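# Move capped bottles from crate to tray, upright

## Task

Take each bottle that has a cap out of the crate, set it standing upright on the tray, and leave any uncapped bottles where they are in the crate. The crate and tray must end neither tilted nor shifted from their places. A bottle only counts if it stays put without the robot holding it. Anything the robot is still touching at the end must not sag more than about a fingernail's width once released. Nothing may be knocked or placed off the table.

## Robot and tools

ROBOT. A single arm with six joints and a parallel two-finger gripper. Joint order everywhere (rows, Joint positions, Joint velocities, Joint targets): waist, shoulder, elbow, forearm roll, wrist pitch, wrist roll. Stated ranges in radians: waist -3.491 to 3.491, shoulder -3.140 to 3.140, elbow -1.187 to 4.328, forearm roll -3.316 to 3.316, wrist pitch -3.140 to 3.140, wrist roll -3.927 to 3.927; each true end may sit up to 0.010 rad off. The base may be tilted relative to the table. A flat block juts about 9 cm from the wrist-roll axis toward the gripper's +x and rotates with it; mind it near the crate walls.

FRAMES. Scene frame: origin on the table under the arm base, +z up, +y to the left when facing +x. end_effector_position (metres) and end_effector_quat_wxyz give the hand pose in this frame; the position is the point between the pads when closed and can be somewhat off, more so at long reach. Gripper axes: fingers point along its +z, close along its y. Closed fingertips extend about 19 mm past that point (6 mm when fully open), and while closing the tips creep about 13 mm farther out, so keep clearance above the tray or crate floor.

THE ROW. Every motion uses rows of 9 numbers, each in [-1, 1]: six joint displacements, then gripper position, gripper force_limit, gripper speed. Joint numbers are scaled offsets, not absolute angles: 1.0 equals 1.983 rad for waist and shoulder, 2.38 rad for elbow, 2.975 rad for forearm roll, wrist pitch and wrist roll. Gripper position is absolute: +1 fully open (85 mm), about -0.8 pads touching, -1 closes until blocked. force_limit sets pad force (on a 40 mm object about 20 N at -1, 128 N at 0, 235 N at +1; thin items may get less). speed sets closing rate (about 20, 85, 150 mm/s at -1, 0, +1); faster closing adds a few newtons.

TOOLS.
execute_actions(actions): a list of actions; each action is a table of 1 to 15 rows, one row per 1/30 s step, the last row repeated to fill 15 steps. Joint values in every row are offsets from the angles at the start of that action (for the first action, the last reported angles), not from the previous row. An action that would push a joint more than 0.010 rad outward past its range is refused; if the first action is malformed or refused, nothing in the call runs. Joints asked past their real end stop there, sometimes reported as "joint sent to its limit". An empty list just returns state and images.
move(target, speed, blocking): target is one row; its joint offsets are measured from the Joint positions in the latest result that shows them. Joints follow synchronized paths toward that target (so the hand traces a curve), lasting 0.5 to 10 s. speed is the peak rate in rad/s of the joint travelling farthest, 0.01 to 2, default 0.5. Finger values are applied at the start. blocking=false returns after 0.5 s while motion continues; then only wait or stop are accepted until a result reports the move's end. The result adds a move: line with the outcome (done, off_target, moving, held, fault), limits=held or none, and the joint farthest off target.
wait(seconds): 0 to 10; the arm keeps its last command and a running move continues.
stop(): brakes a running move; it needs room, and fingers keep moving.
zoom_image(camera, region): enlarges [x0, y0, x1, y1] pixels (max 504x504) of cam_head_left, cam_head_right, cam_high, cam_low or cam_wrist (all 672x504).


MOTION LIMITS. Joint target rates are capped (2.62, 2.62, 3.14, 3.93, 3.93, 3.93 rad/s) with 0.5 s ramp-up, so big changes may span several actions. Targets are kept within a lead of the measured angle (0.805, 0.805, 0.966, 1.21, 1.21, 1.21 rad), and scaled back if they would put the hand over 70 mm from where it is. An unfinished motion may not complete on its own; command the remainder. "joint command not followed" means a clearance check altered targets.

GRIPPING. Send position -1, hold it, and confirm object_status = 2. Codes: 0 moving, 1 stopped while opening, 2 stopped while closing, 3 reached requested position or pads met. Any new position value resets the status to 0 for a moment. New force_limit or speed only apply after a position change of at least 0.01; open first to regrip softer. position_measured is in counts: 3 open, ~78 = 60 mm, ~130 = 40 mm, ~180 = 20 mm, ~230 pads meet. Fingers reclose automatically if the object slips, except after a grip at force_limit -1, where status stays 2 even if empty.

CAUTIONS. The arm is stiff and moves do not avoid obstacles: faster motion or a target past a contact hits harder. Contact torque over the load limits (145 N m for waist, shoulder, elbow; 36.4 for the three wrist joints, held weight included) or any outside force of 150 N triggers a 10 s fault stop that skips the rest of the call. Holding loads heats motors; a MOTOR HOT line precedes an OVER-TEMPERATURE FAULT that brakes the arm. Random brief tugs on a held item or nudges to loose items may occur. Avoid drops, slips, slamming bottles down, shoving the crate or tray, and tipping anything off the table. Release bottles fully and move clear so nothing rests on the gripper at the end. Camera calibrations (pinhole+radial, world-to-camera transforms) are given for scene frame projection and may be off by a couple of degrees and millimetres.

Each tool is called as a command line: name --argument value for each argument, lists and objects as JSON in quotes; but a table of rows of numbers goes row by row, as --pt "numbers of a row", without its own name.

## Session

execute_actions --actions '[]'

Scene clock: 0.00 s.
end_effector_position=(+0.4333, -0.1916, +0.3716) position_measured=3 object_status=3 end_effector_quat_wxyz=(+0.006, +0.777, +0.630, -0.005)
Joint names: [waist, shoulder, elbow, forearm roll, wrist pitch, wrist roll]
Joint positions: [-0.342 -0.627 -0.074 -0.209 -1.61  -1.382]
Joint velocities: [ 0.002  0.     0.001 -0.    -0.    -0.   ]
Joint targets: [-0.342 -0.627 -0.074 -0.209 -1.610 -1.382]

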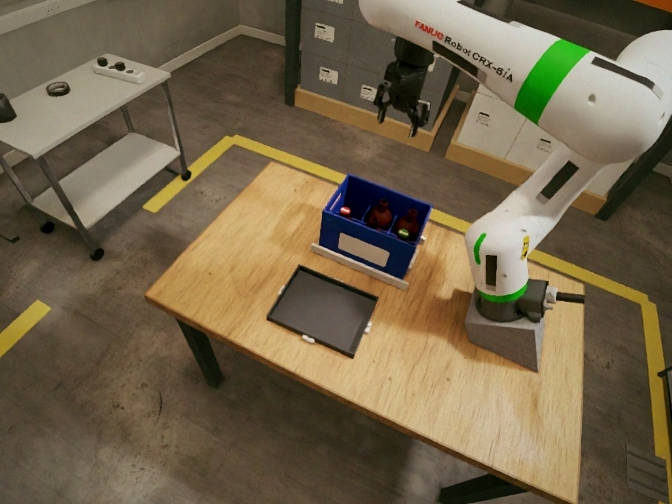

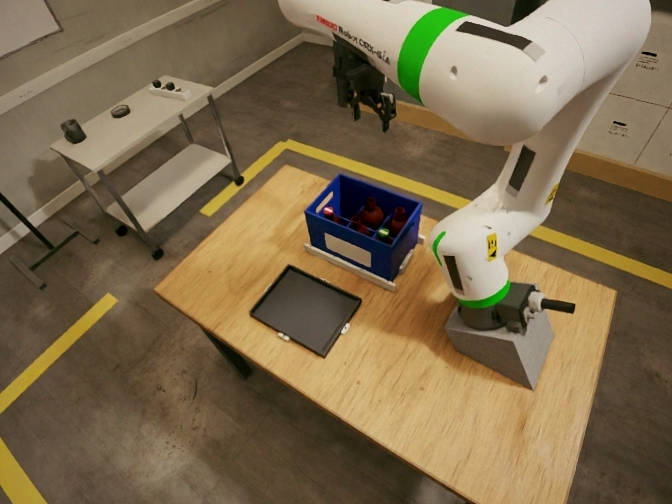

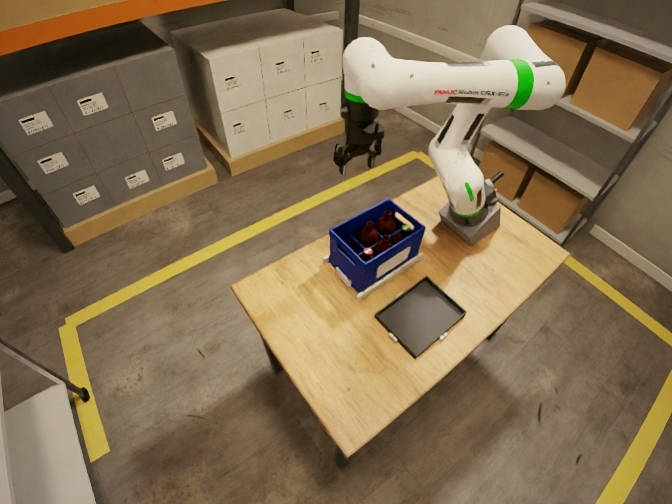

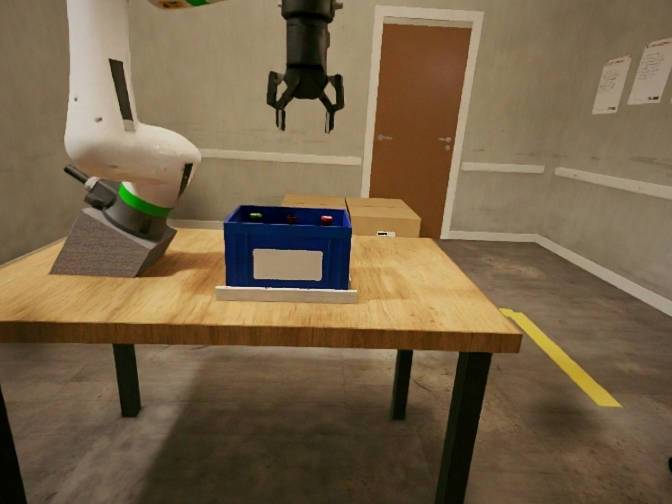

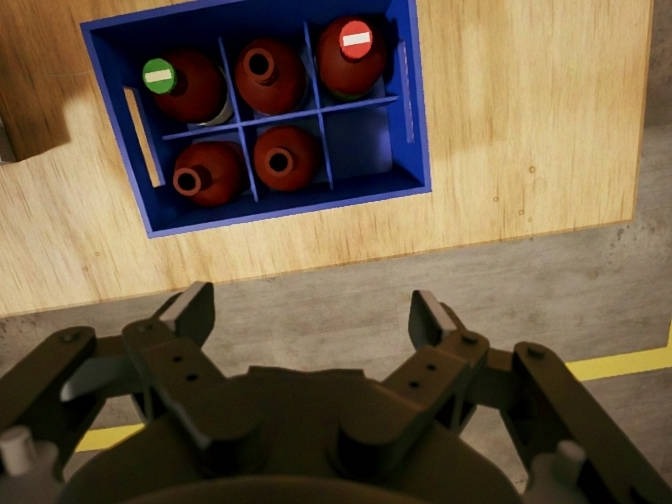

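zoom_image --camera "cam_wrist" --region '[70, 0, 450, 250]'

zoom_image --camera "cam_high" --region '[310, 180, 490, 370]'

zoom_image --camera "cam_head_left" --region '[260, 160, 450, 370]'

zoom_image --camera "cam_low" --region '[200, 180, 380, 315]'

Region (70, 0, 450, 250) of cam_wrist's 672x504 image, scaled by 1.326, with more detail than that image has; it fills the top 332 rows of this view, and the rest is white.

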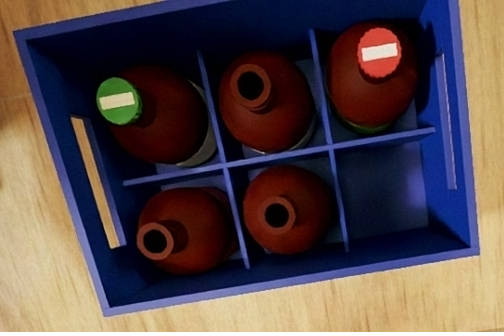

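Region (310, 180, 490, 370) of cam_high's 672x504 image, scaled by 2.653, with more detail than that image has; it fills the left 477 columns of this view, and the rest is white.

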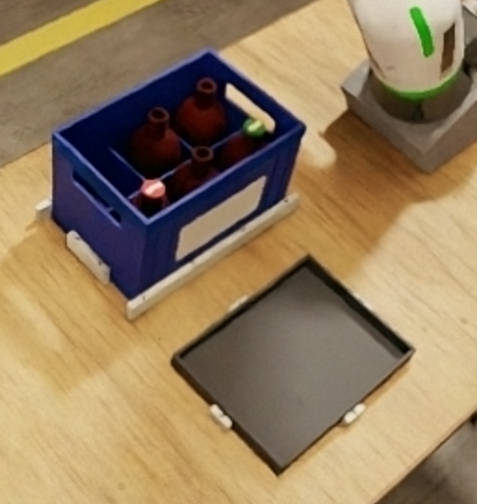

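Region (260, 160, 450, 370) of cam_head_left's 672x504 image, scaled by 2.400, with more detail than that image has; it fills the left 456 columns of this view, and the rest is white.

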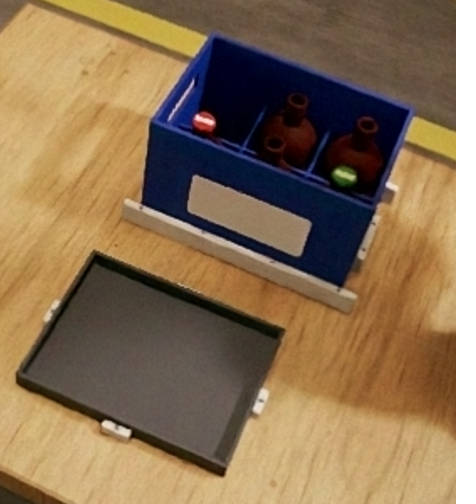

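Region (200, 180, 380, 315) of cam_low's 672x504 image, scaled by 2.800, with more detail than that image has; it fills the top 378 rows of this view, and the rest is white.

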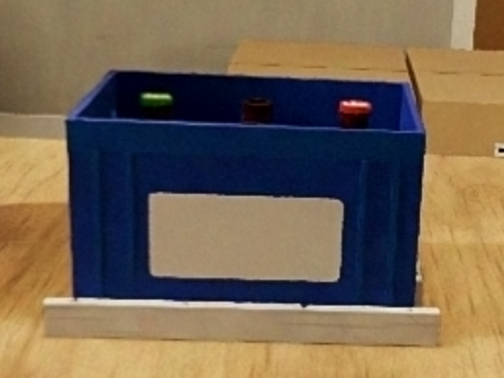

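move --target '[0.2206, 0.0042, -0.0649, -0.0284, 0.0646, -0.048, 0.15, -0.5, 0]' --speed 0.6

Scene clock: 110.83 s.
end_effector_position=(+0.4863, -0.0456, +0.2705) position_measured=110 object_status=3 end_effector_quat_wxyz=(-0.101, +0.709, +0.690, +0.104)
Joint names: [waist, shoulder, elbow, forearm roll, wrist pitch, wrist roll]
Joint positions: [ 0.096 -0.619 -0.228 -0.293 -1.418 -1.525]
Joint velocities: [ 0.002  0.001 -0.    -0.     0.001 -0.   ]
Joint targets: [0.096 -0.619 -0.228 -0.293 -1.418 -1.525]
move: done; limits=none; farthest joint: the elbow, 0.001 radians from its target (0.155 radians at the start)
camera_calibration (this result's frames):
cam_wrist: T_world_to_cam=[[0.999203, 0.0124411, 0.0379409, -0.503035], [0.0121796, -0.999901, 0.00711554, -0.0253046], [0.0380257, -0.00664777, -0.999255, 0.402172], [0, 0, 0, 1]] pos_world=[0.487649, -0.0163702, 0.421138]

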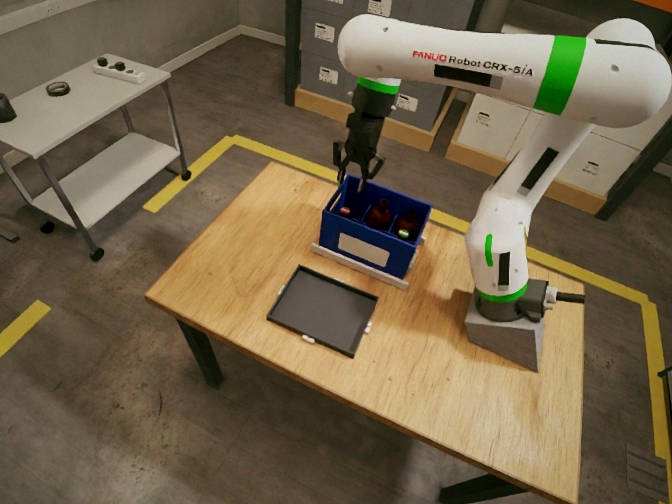

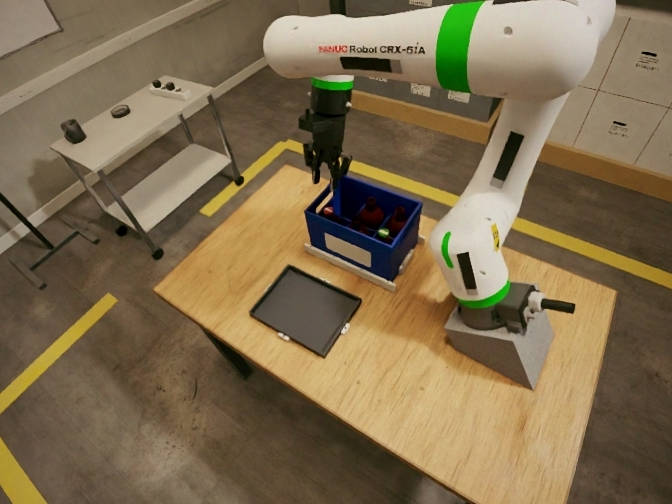

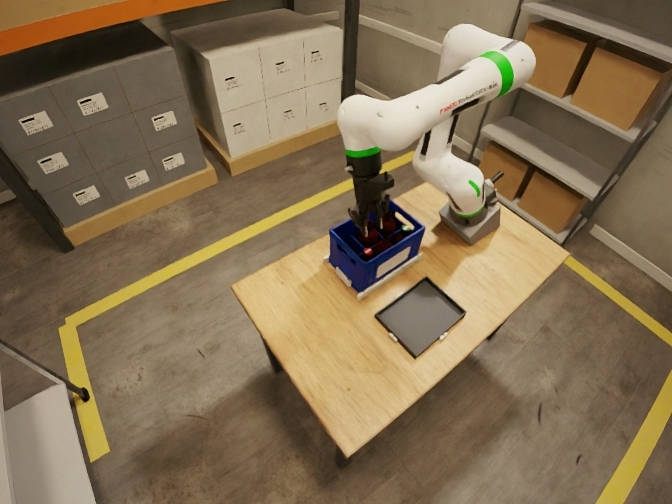

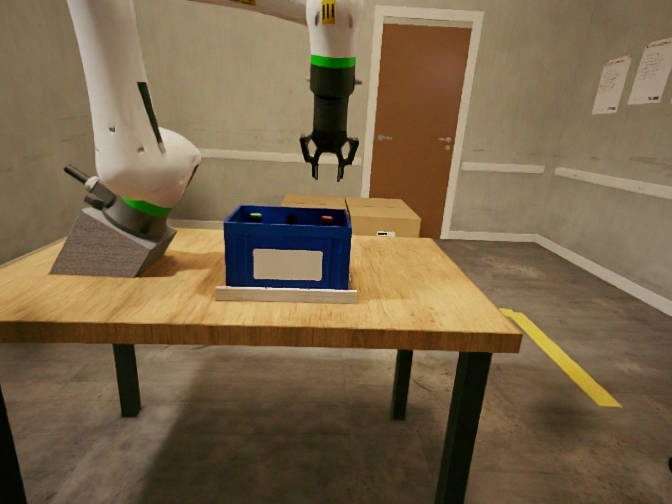

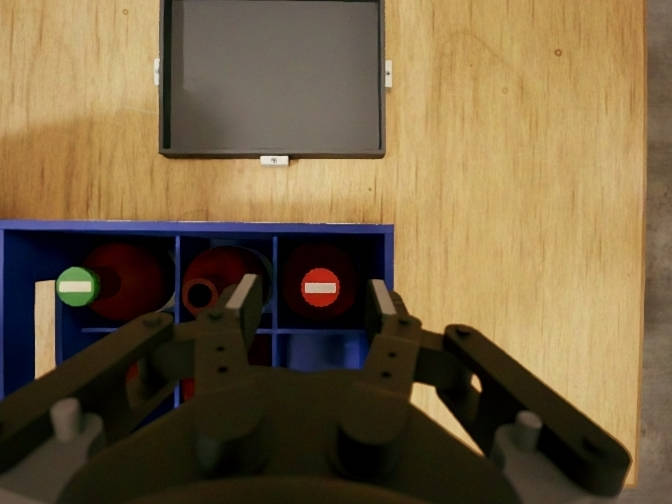

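move --target '[0, 0.0383, -0.0509, -0.0051, 0.0631, 0.0202, 0.15, -0.5, 0]' --speed 0.4

zoom_image --camera "cam_low" --region '[270, 150, 390, 240]'

Scene clock: 136.40 s.
end_effector_position=(+0.4878, -0.0448, +0.1899) position_measured=110 object_status=3 end_effector_quat_wxyz=(-0.101, +0.709, +0.690, +0.104)
Joint names: [waist, shoulder, elbow, forearm roll, wrist pitch, wrist roll]
Joint positions: [ 0.096 -0.543 -0.349 -0.308 -1.23  -1.465]
Joint velocities: [-0.     0.    -0.001 -0.001  0.     0.   ]
Joint targets: [0.096 -0.543 -0.349 -0.308 -1.230 -1.465]
move: done; limits=none; farthest joint: the waist, 0.000 radians from its target (0.000 radians at the start)
camera_calibration (this result's frames):
cam_wrist: T_world_to_cam=[[0.999221, 0.0125715, 0.037406, -0.501468], [0.0123331, -0.999902, 0.00659576, -0.023905], [0.0374852, -0.00612929, -0.999278, 0.321805], [0, 0, 0, 1]] pos_world=[0.489309, -0.015626, 0.340489]

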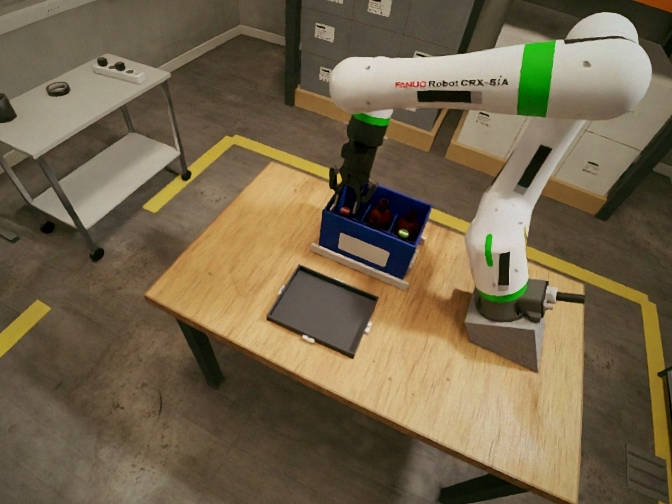

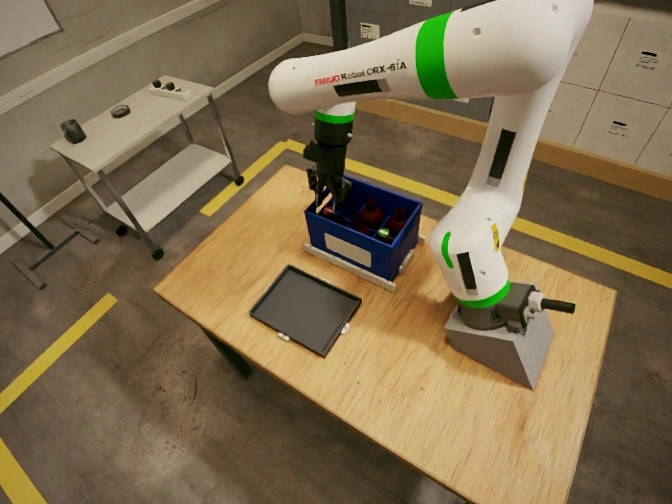

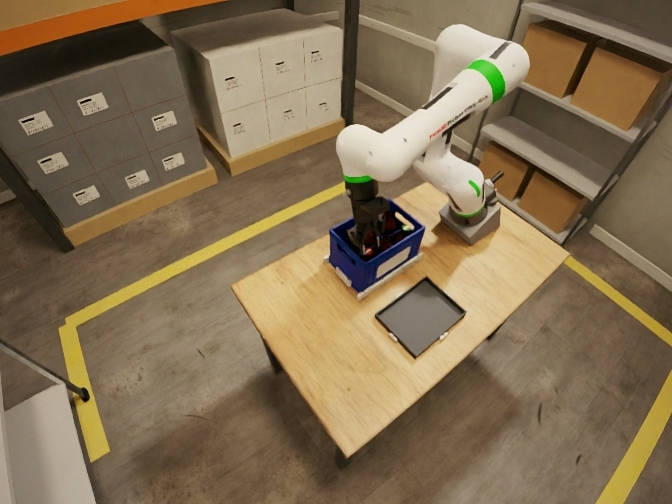

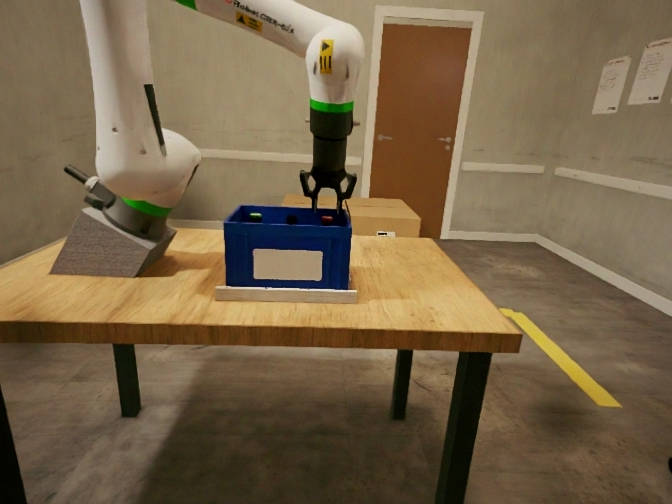

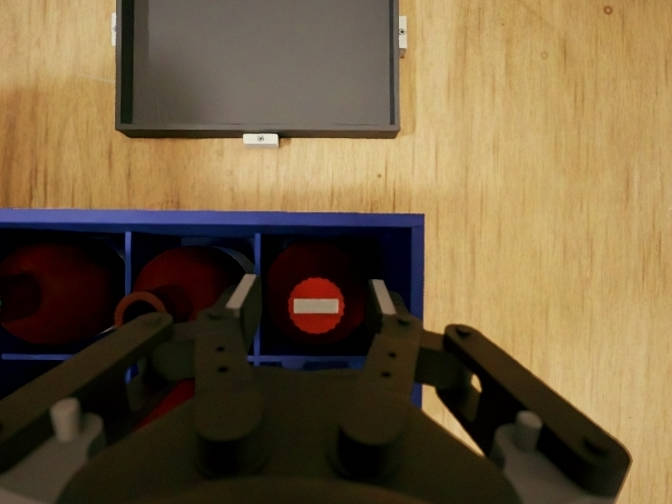

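Region (270, 150, 390, 240) of cam_low's 672x504 image, scaled by 4.200, with more detail than that image has; it fills the top 378 rows of this view, and the rest is white.

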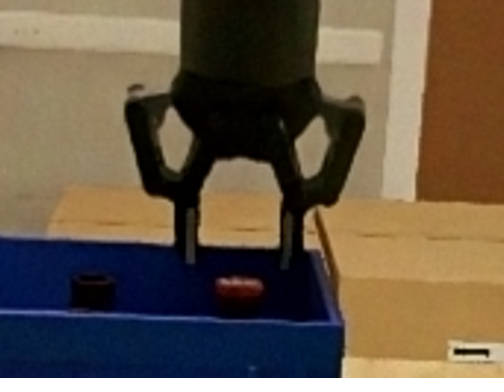

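move --target '[0, 0.0185, -0.015, -0.0031, 0.0231, 0.0082, 0.03, -0.5, 0]' --speed 0.12

zoom_image --camera "cam_low" --region '[270, 150, 390, 240]'

zoom_image --camera "cam_high" --region '[320, 190, 440, 290]'

Scene clock: 150.53 s.
end_effector_position=(+0.4878, -0.0443, +0.1608) position_measured=126 object_status=3 end_effector_quat_wxyz=(-0.102, +0.709, +0.690, +0.104)
Joint names: [waist, shoulder, elbow, forearm roll, wrist pitch, wrist roll]
Joint positions: [ 0.096 -0.506 -0.385 -0.317 -1.162 -1.441]
Joint velocities: [-0.002 -0.    -0.001 -0.     0.001  0.   ]
Joint targets: [0.096 -0.506 -0.385 -0.317 -1.161 -1.441]
move: done; limits=none; farthest joint: the waist, 0.000 radians from its target (0.000 radians at the start)
camera_calibration (this result's frames):
cam_wrist: T_world_to_cam=[[0.999218, 0.0127938, 0.0374106, -0.500377], [0.0125701, -0.999902, 0.00620974, -0.0232614], [0.0374864, -0.00573463, -0.999281, 0.292831], [0, 0, 0, 1]] pos_world=[0.489301, -0.0151781, 0.311484]

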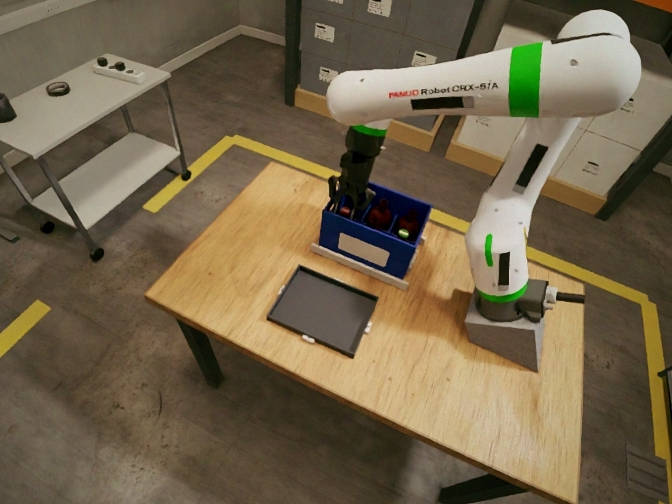

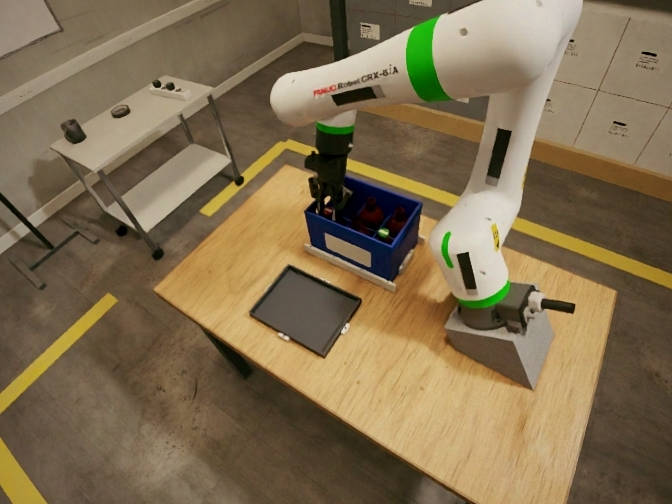

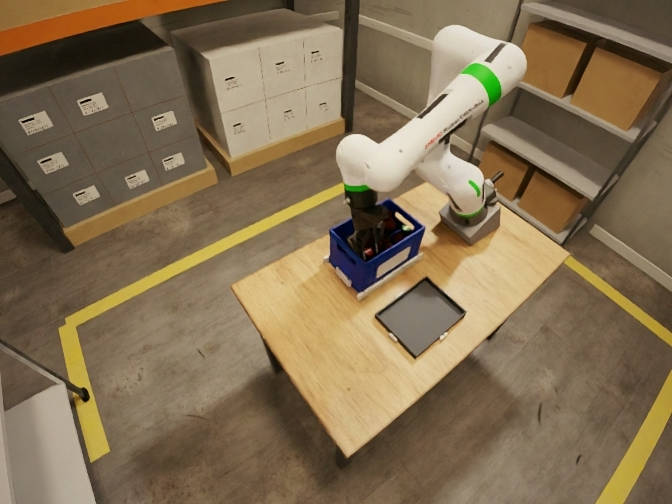

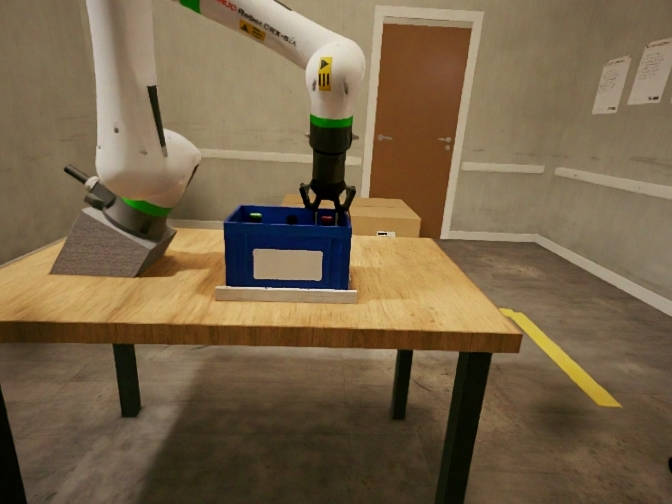

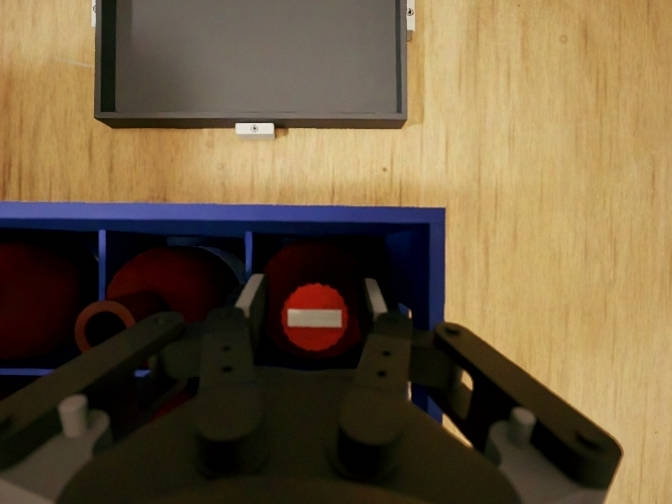

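Region (270, 150, 390, 240) of cam_low's 672x504 image, scaled by 4.200, with more detail than that image has; it fills the top 378 rows of this view, and the rest is white.

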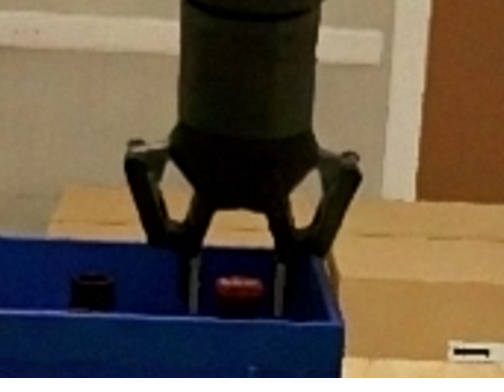

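Region (320, 190, 440, 290) of cam_high's 672x504 image, scaled by 4.200, with more detail than that image has.

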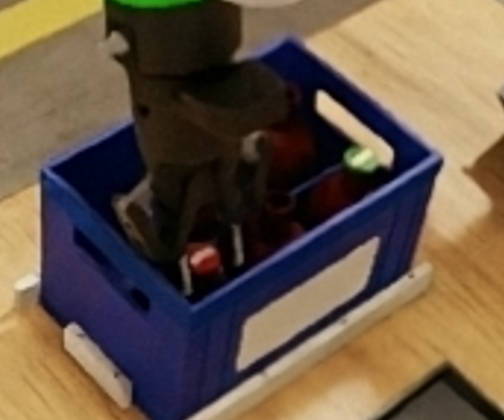

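execute_actions --actions '[[[0,0,0,0,0,0,-1,-0.4,-0.3]]]'

Scene clock: 154.23 s.
end_effector_position=(+0.4878, -0.0442, +0.1608) position_measured=167 object_status=0 end_effector_quat_wxyz=(-0.102, +0.709, +0.690, +0.104)
Joint names: [waist, shoulder, elbow, forearm roll, wrist pitch, wrist roll]
Joint positions: [ 0.096 -0.506 -0.385 -0.317 -1.161 -1.441]
Joint velocities: [ 0.    -0.001  0.     0.     0.    -0.   ]
Joint targets: [0.096 -0.506 -0.385 -0.317 -1.162 -1.441]
Step readings (joint positions):
0: [0.096 -0.506 -0.385 -0.317 -1.161 -1.441]
1: [0.096 -0.506 -0.385 -0.317 -1.161 -1.441]
2: [0.096 -0.506 -0.385 -0.317 -1.161 -1.441]
4: [0.096 -0.506 -0.385 -0.317 -1.161 -1.441]
8: [0.096 -0.506 -0.385 -0.317 -1.161 -1.441]
15: Joint positions above
camera_calibration (this result's frames):
cam_wrist: T_world_to_cam=[[0.999217, 0.0128709, 0.0374032, -0.500371], [0.0126491, -0.999901, 0.00615917, -0.0232536], [0.0374788, -0.00568123, -0.999281, 0.292808], [0, 0, 0, 1]] pos_world=[0.489299, -0.0151476, 0.311457]

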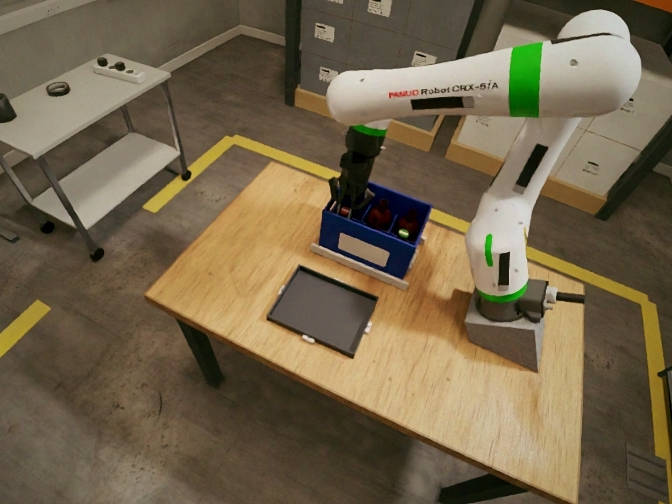

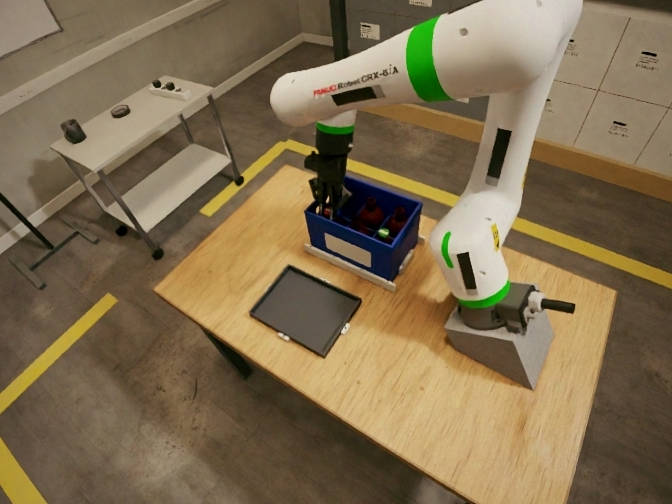

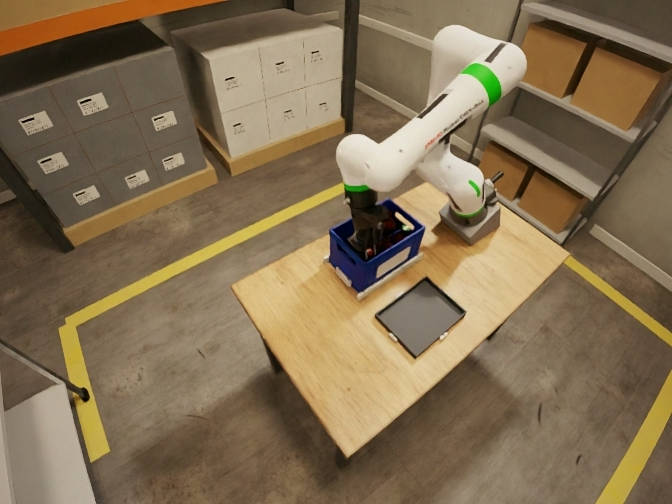

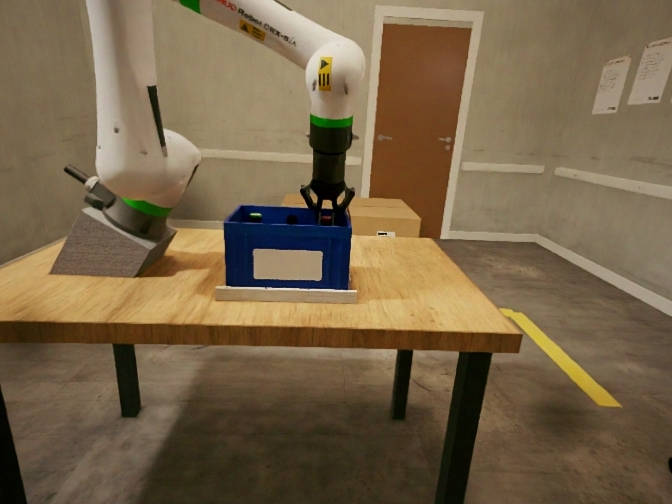

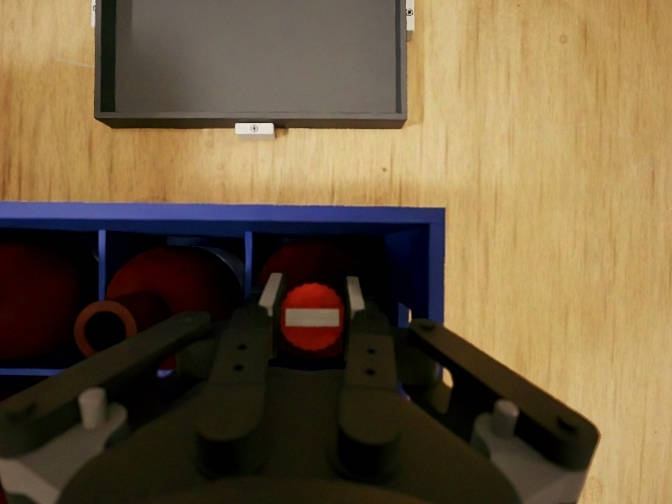

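move --target '[0, -0.0474, 0.0527, 0.0071, -0.0703, -0.0233, -1, -0.4, -0.3]' --speed 0.4

Scene clock: 197.83 s.
end_effector_position=(+0.4878, -0.0453, +0.2498) position_measured=167 object_status=2 end_effector_quat_wxyz=(-0.101, +0.709, +0.690, +0.104)
Joint names: [waist, shoulder, elbow, forearm roll, wrist pitch, wrist roll]
Joint positions: [ 0.096 -0.6   -0.259 -0.296 -1.371 -1.51 ]
Joint velocities: [-0.002 -0.     0.001  0.001 -0.002 -0.   ]
Joint targets: [0.096 -0.600 -0.259 -0.296 -1.371 -1.510]
move: done; limits=none; farthest joint: the waist, 0.000 radians from its target (0.000 radians at the start)
camera_calibration (this result's frames):
cam_wrist: T_world_to_cam=[[0.999213, 0.012862, 0.0375121, -0.503712], [0.012631, -0.9999, 0.00639019, -0.0248859], [0.0375905, -0.00591135, -0.999276, 0.381687], [0, 0, 0, 1]] pos_world=[0.489282, -0.0161484, 0.400465]

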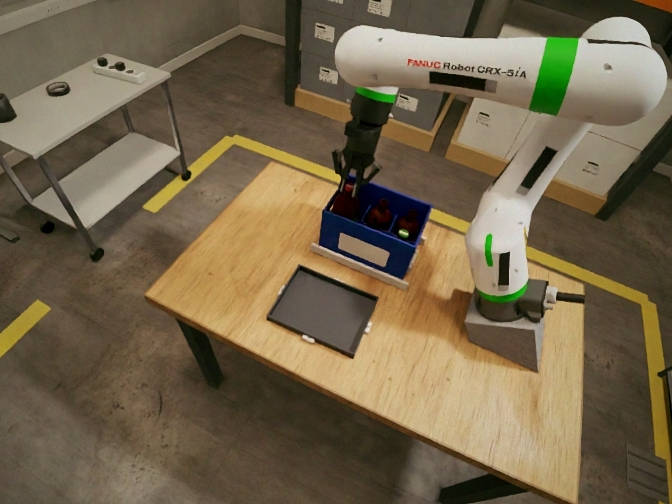

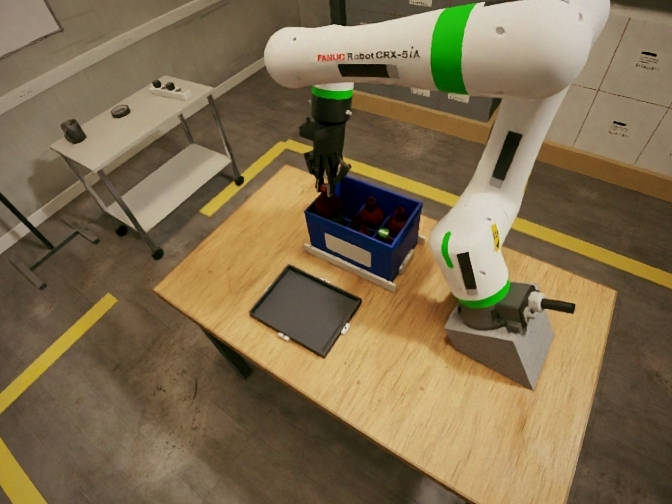

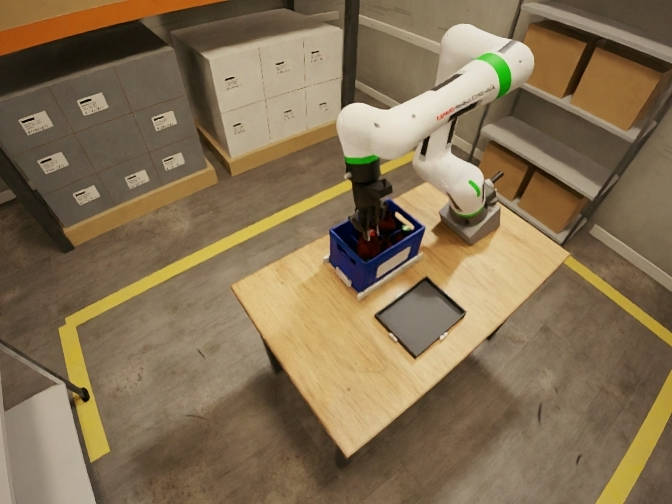

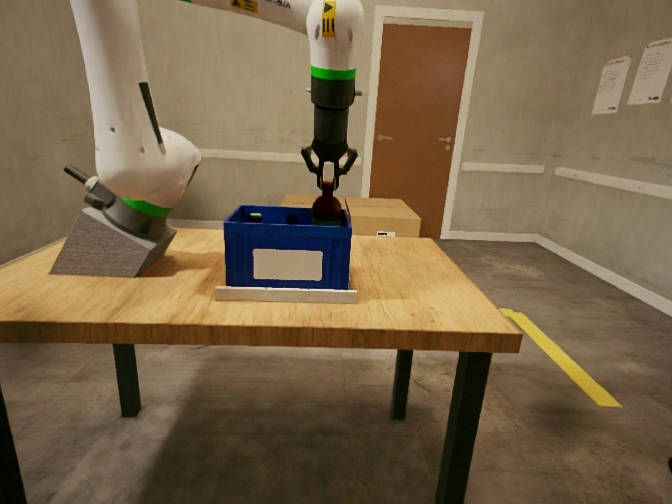

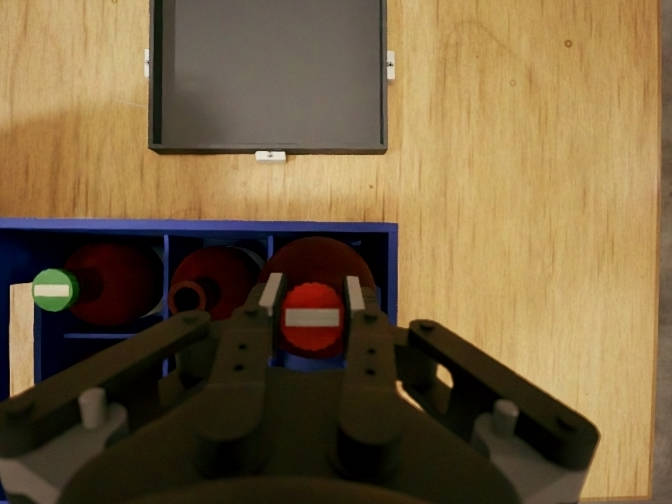

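move --target '[0, -0.0223, 0.0811, 0.0021, -0.0764, -0.0231, -1, -0.4, -0.3]' --speed 0.5

zoom_image --camera "cam_low" --region '[250, 110, 410, 240]'

Scene clock: 201.10 s.
end_effector_position=(+0.4879, -0.0457, +0.3498) position_measured=167 object_status=2 end_effector_quat_wxyz=(-0.101, +0.709, +0.690, +0.104)
Joint names: [waist, shoulder, elbow, forearm roll, wrist pitch, wrist roll]
Joint positions: [ 0.096 -0.644 -0.066 -0.29  -1.598 -1.579]
Joint velocities: [-0.    -0.001  0.002 -0.001 -0.001 -0.   ]
Joint targets: [0.096 -0.644 -0.066 -0.290 -1.598 -1.579]
move: done; limits=none; farthest joint: the wrist pitch, 0.001 radians from its target (0.228 radians at the start)
camera_calibration (this result's frames):
cam_wrist: T_world_to_cam=[[0.999217, 0.0129284, 0.0373912, -0.507452], [0.0126905, -0.999898, 0.00659336, -0.0260457], [0.0374726, -0.00611368, -0.999279, 0.481596], [0, 0, 0, 1]] pos_world=[0.489338, -0.0165382, 0.500395]

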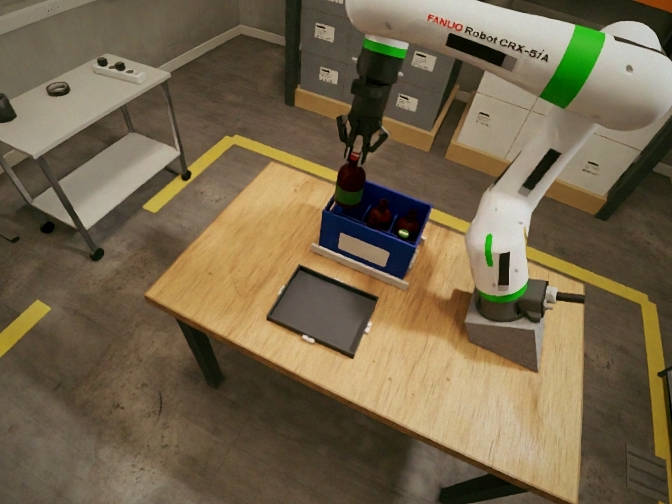

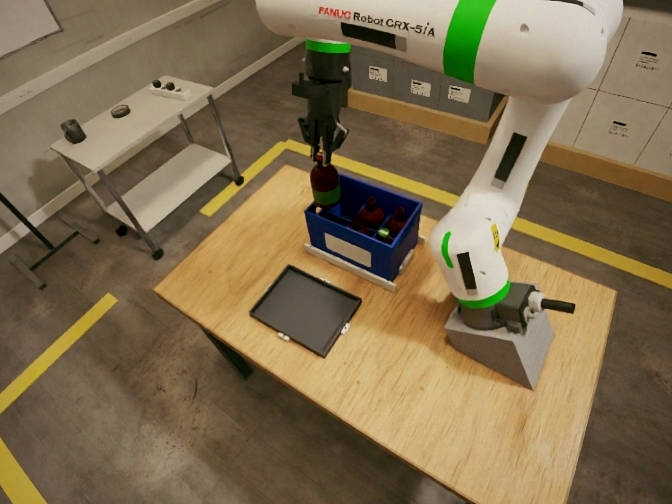

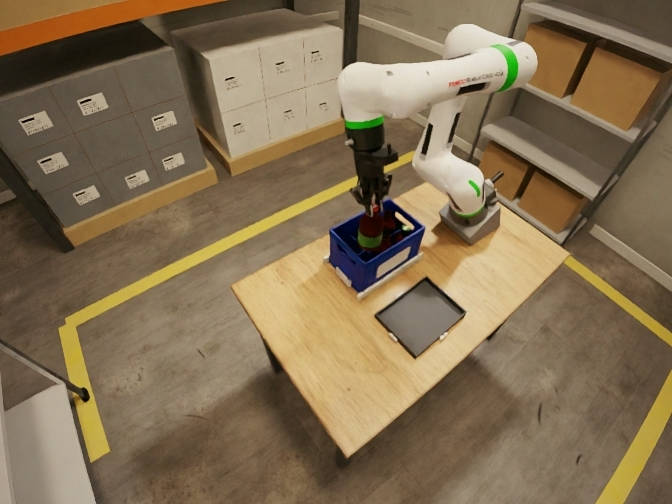

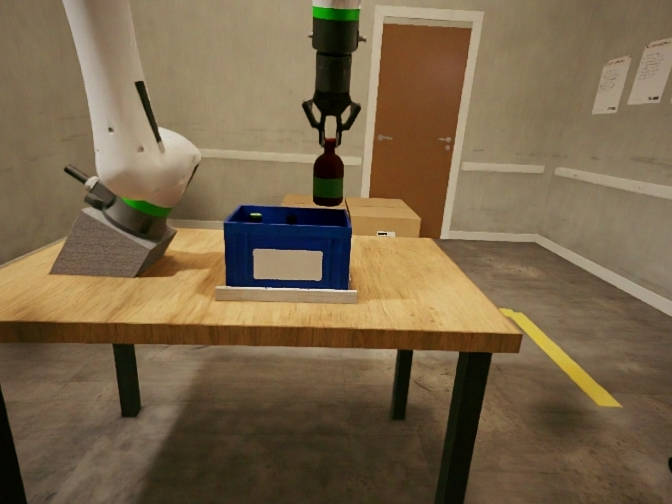

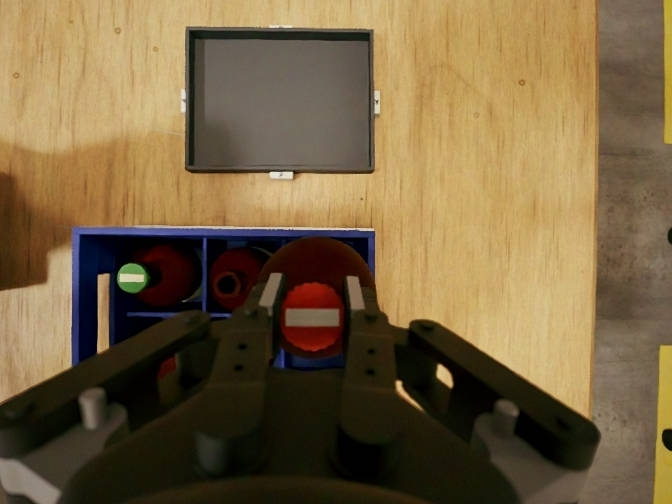

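Region (250, 110, 410, 240) of cam_low's 672x504 image, scaled by 3.150, with more detail than that image has; it fills the top 410 rows of this view, and the rest is white.

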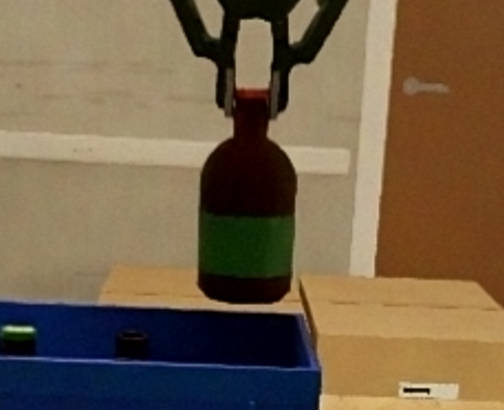

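move --target '[0.4083, 0.0308, -0.0047, 0.1307, -0.0254, 0.0027, -1, -0.4, -0.3]' --speed 1.0

Scene clock: 207.57 s.
end_effector_position=(+0.4961, +0.0709, +0.3449) position_measured=167 object_status=2 end_effector_quat_wxyz=(-0.131, +0.421, +0.896, +0.062)
Joint names: [waist, shoulder, elbow, forearm roll, wrist pitch, wrist roll]
Joint positions: [ 0.905 -0.583 -0.078  0.099 -1.673 -1.571]
Joint velocities: [ 0.    -0.    -0.001  0.001  0.     0.   ]
Joint targets: [0.905 -0.583 -0.078 0.099 -1.673 -1.571]
move: done; limits=none; farthest joint: the waist, 0.000 radians from its target (0.810 radians at the start)
camera_calibration (this result's frames):
cam_wrist: T_world_to_cam=[[0.743109, 0.668089, 0.0380103, -0.436575], [0.668362, -0.743804, 0.00687068, -0.253069], [0.0328625, 0.020299, -0.999254, 0.477495], [0, 0, 0, 1]] pos_world=[0.477873, 0.0937446, 0.495472]

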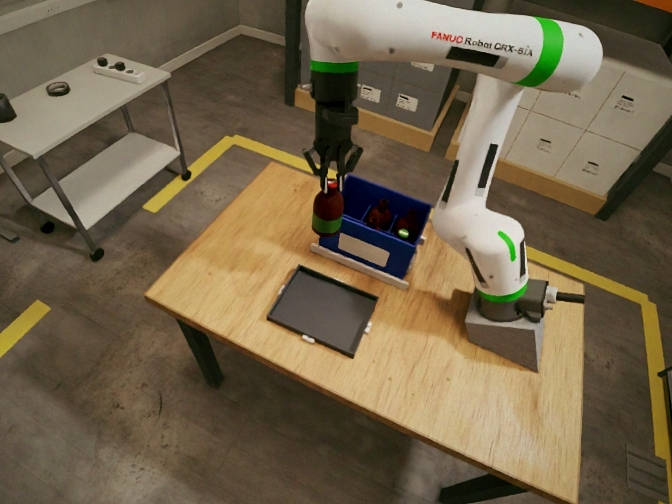

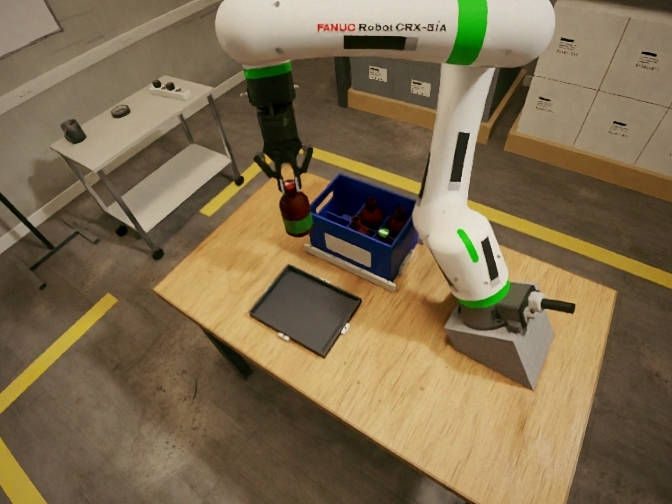

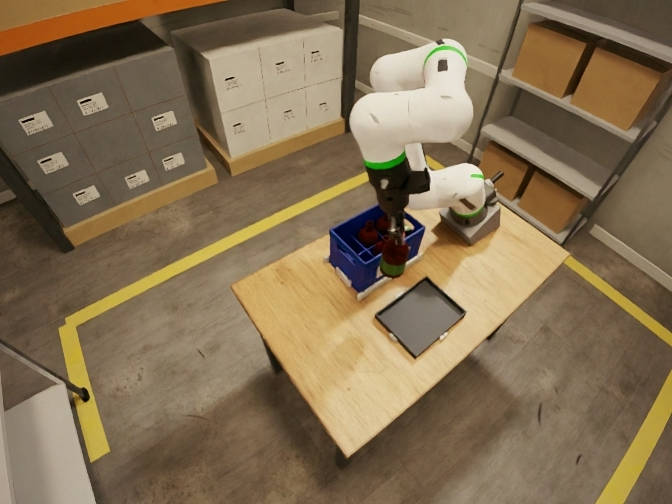

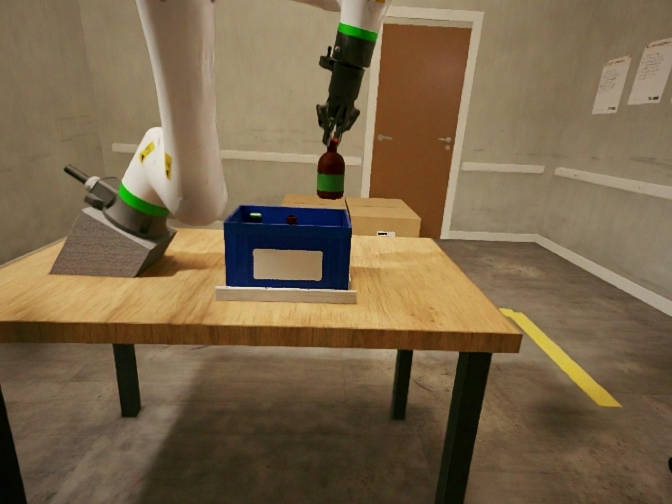

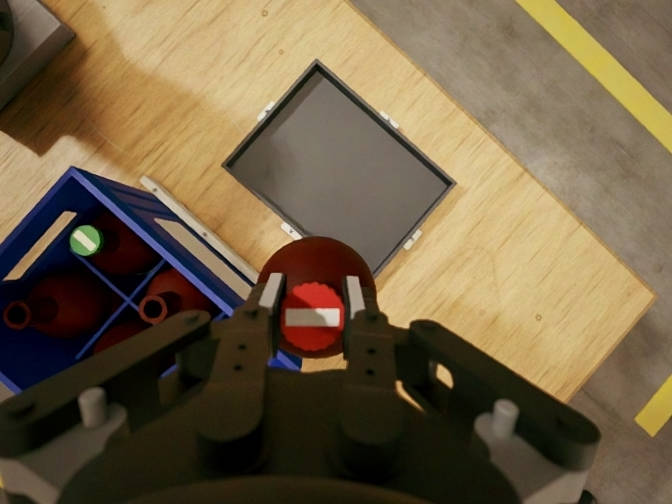

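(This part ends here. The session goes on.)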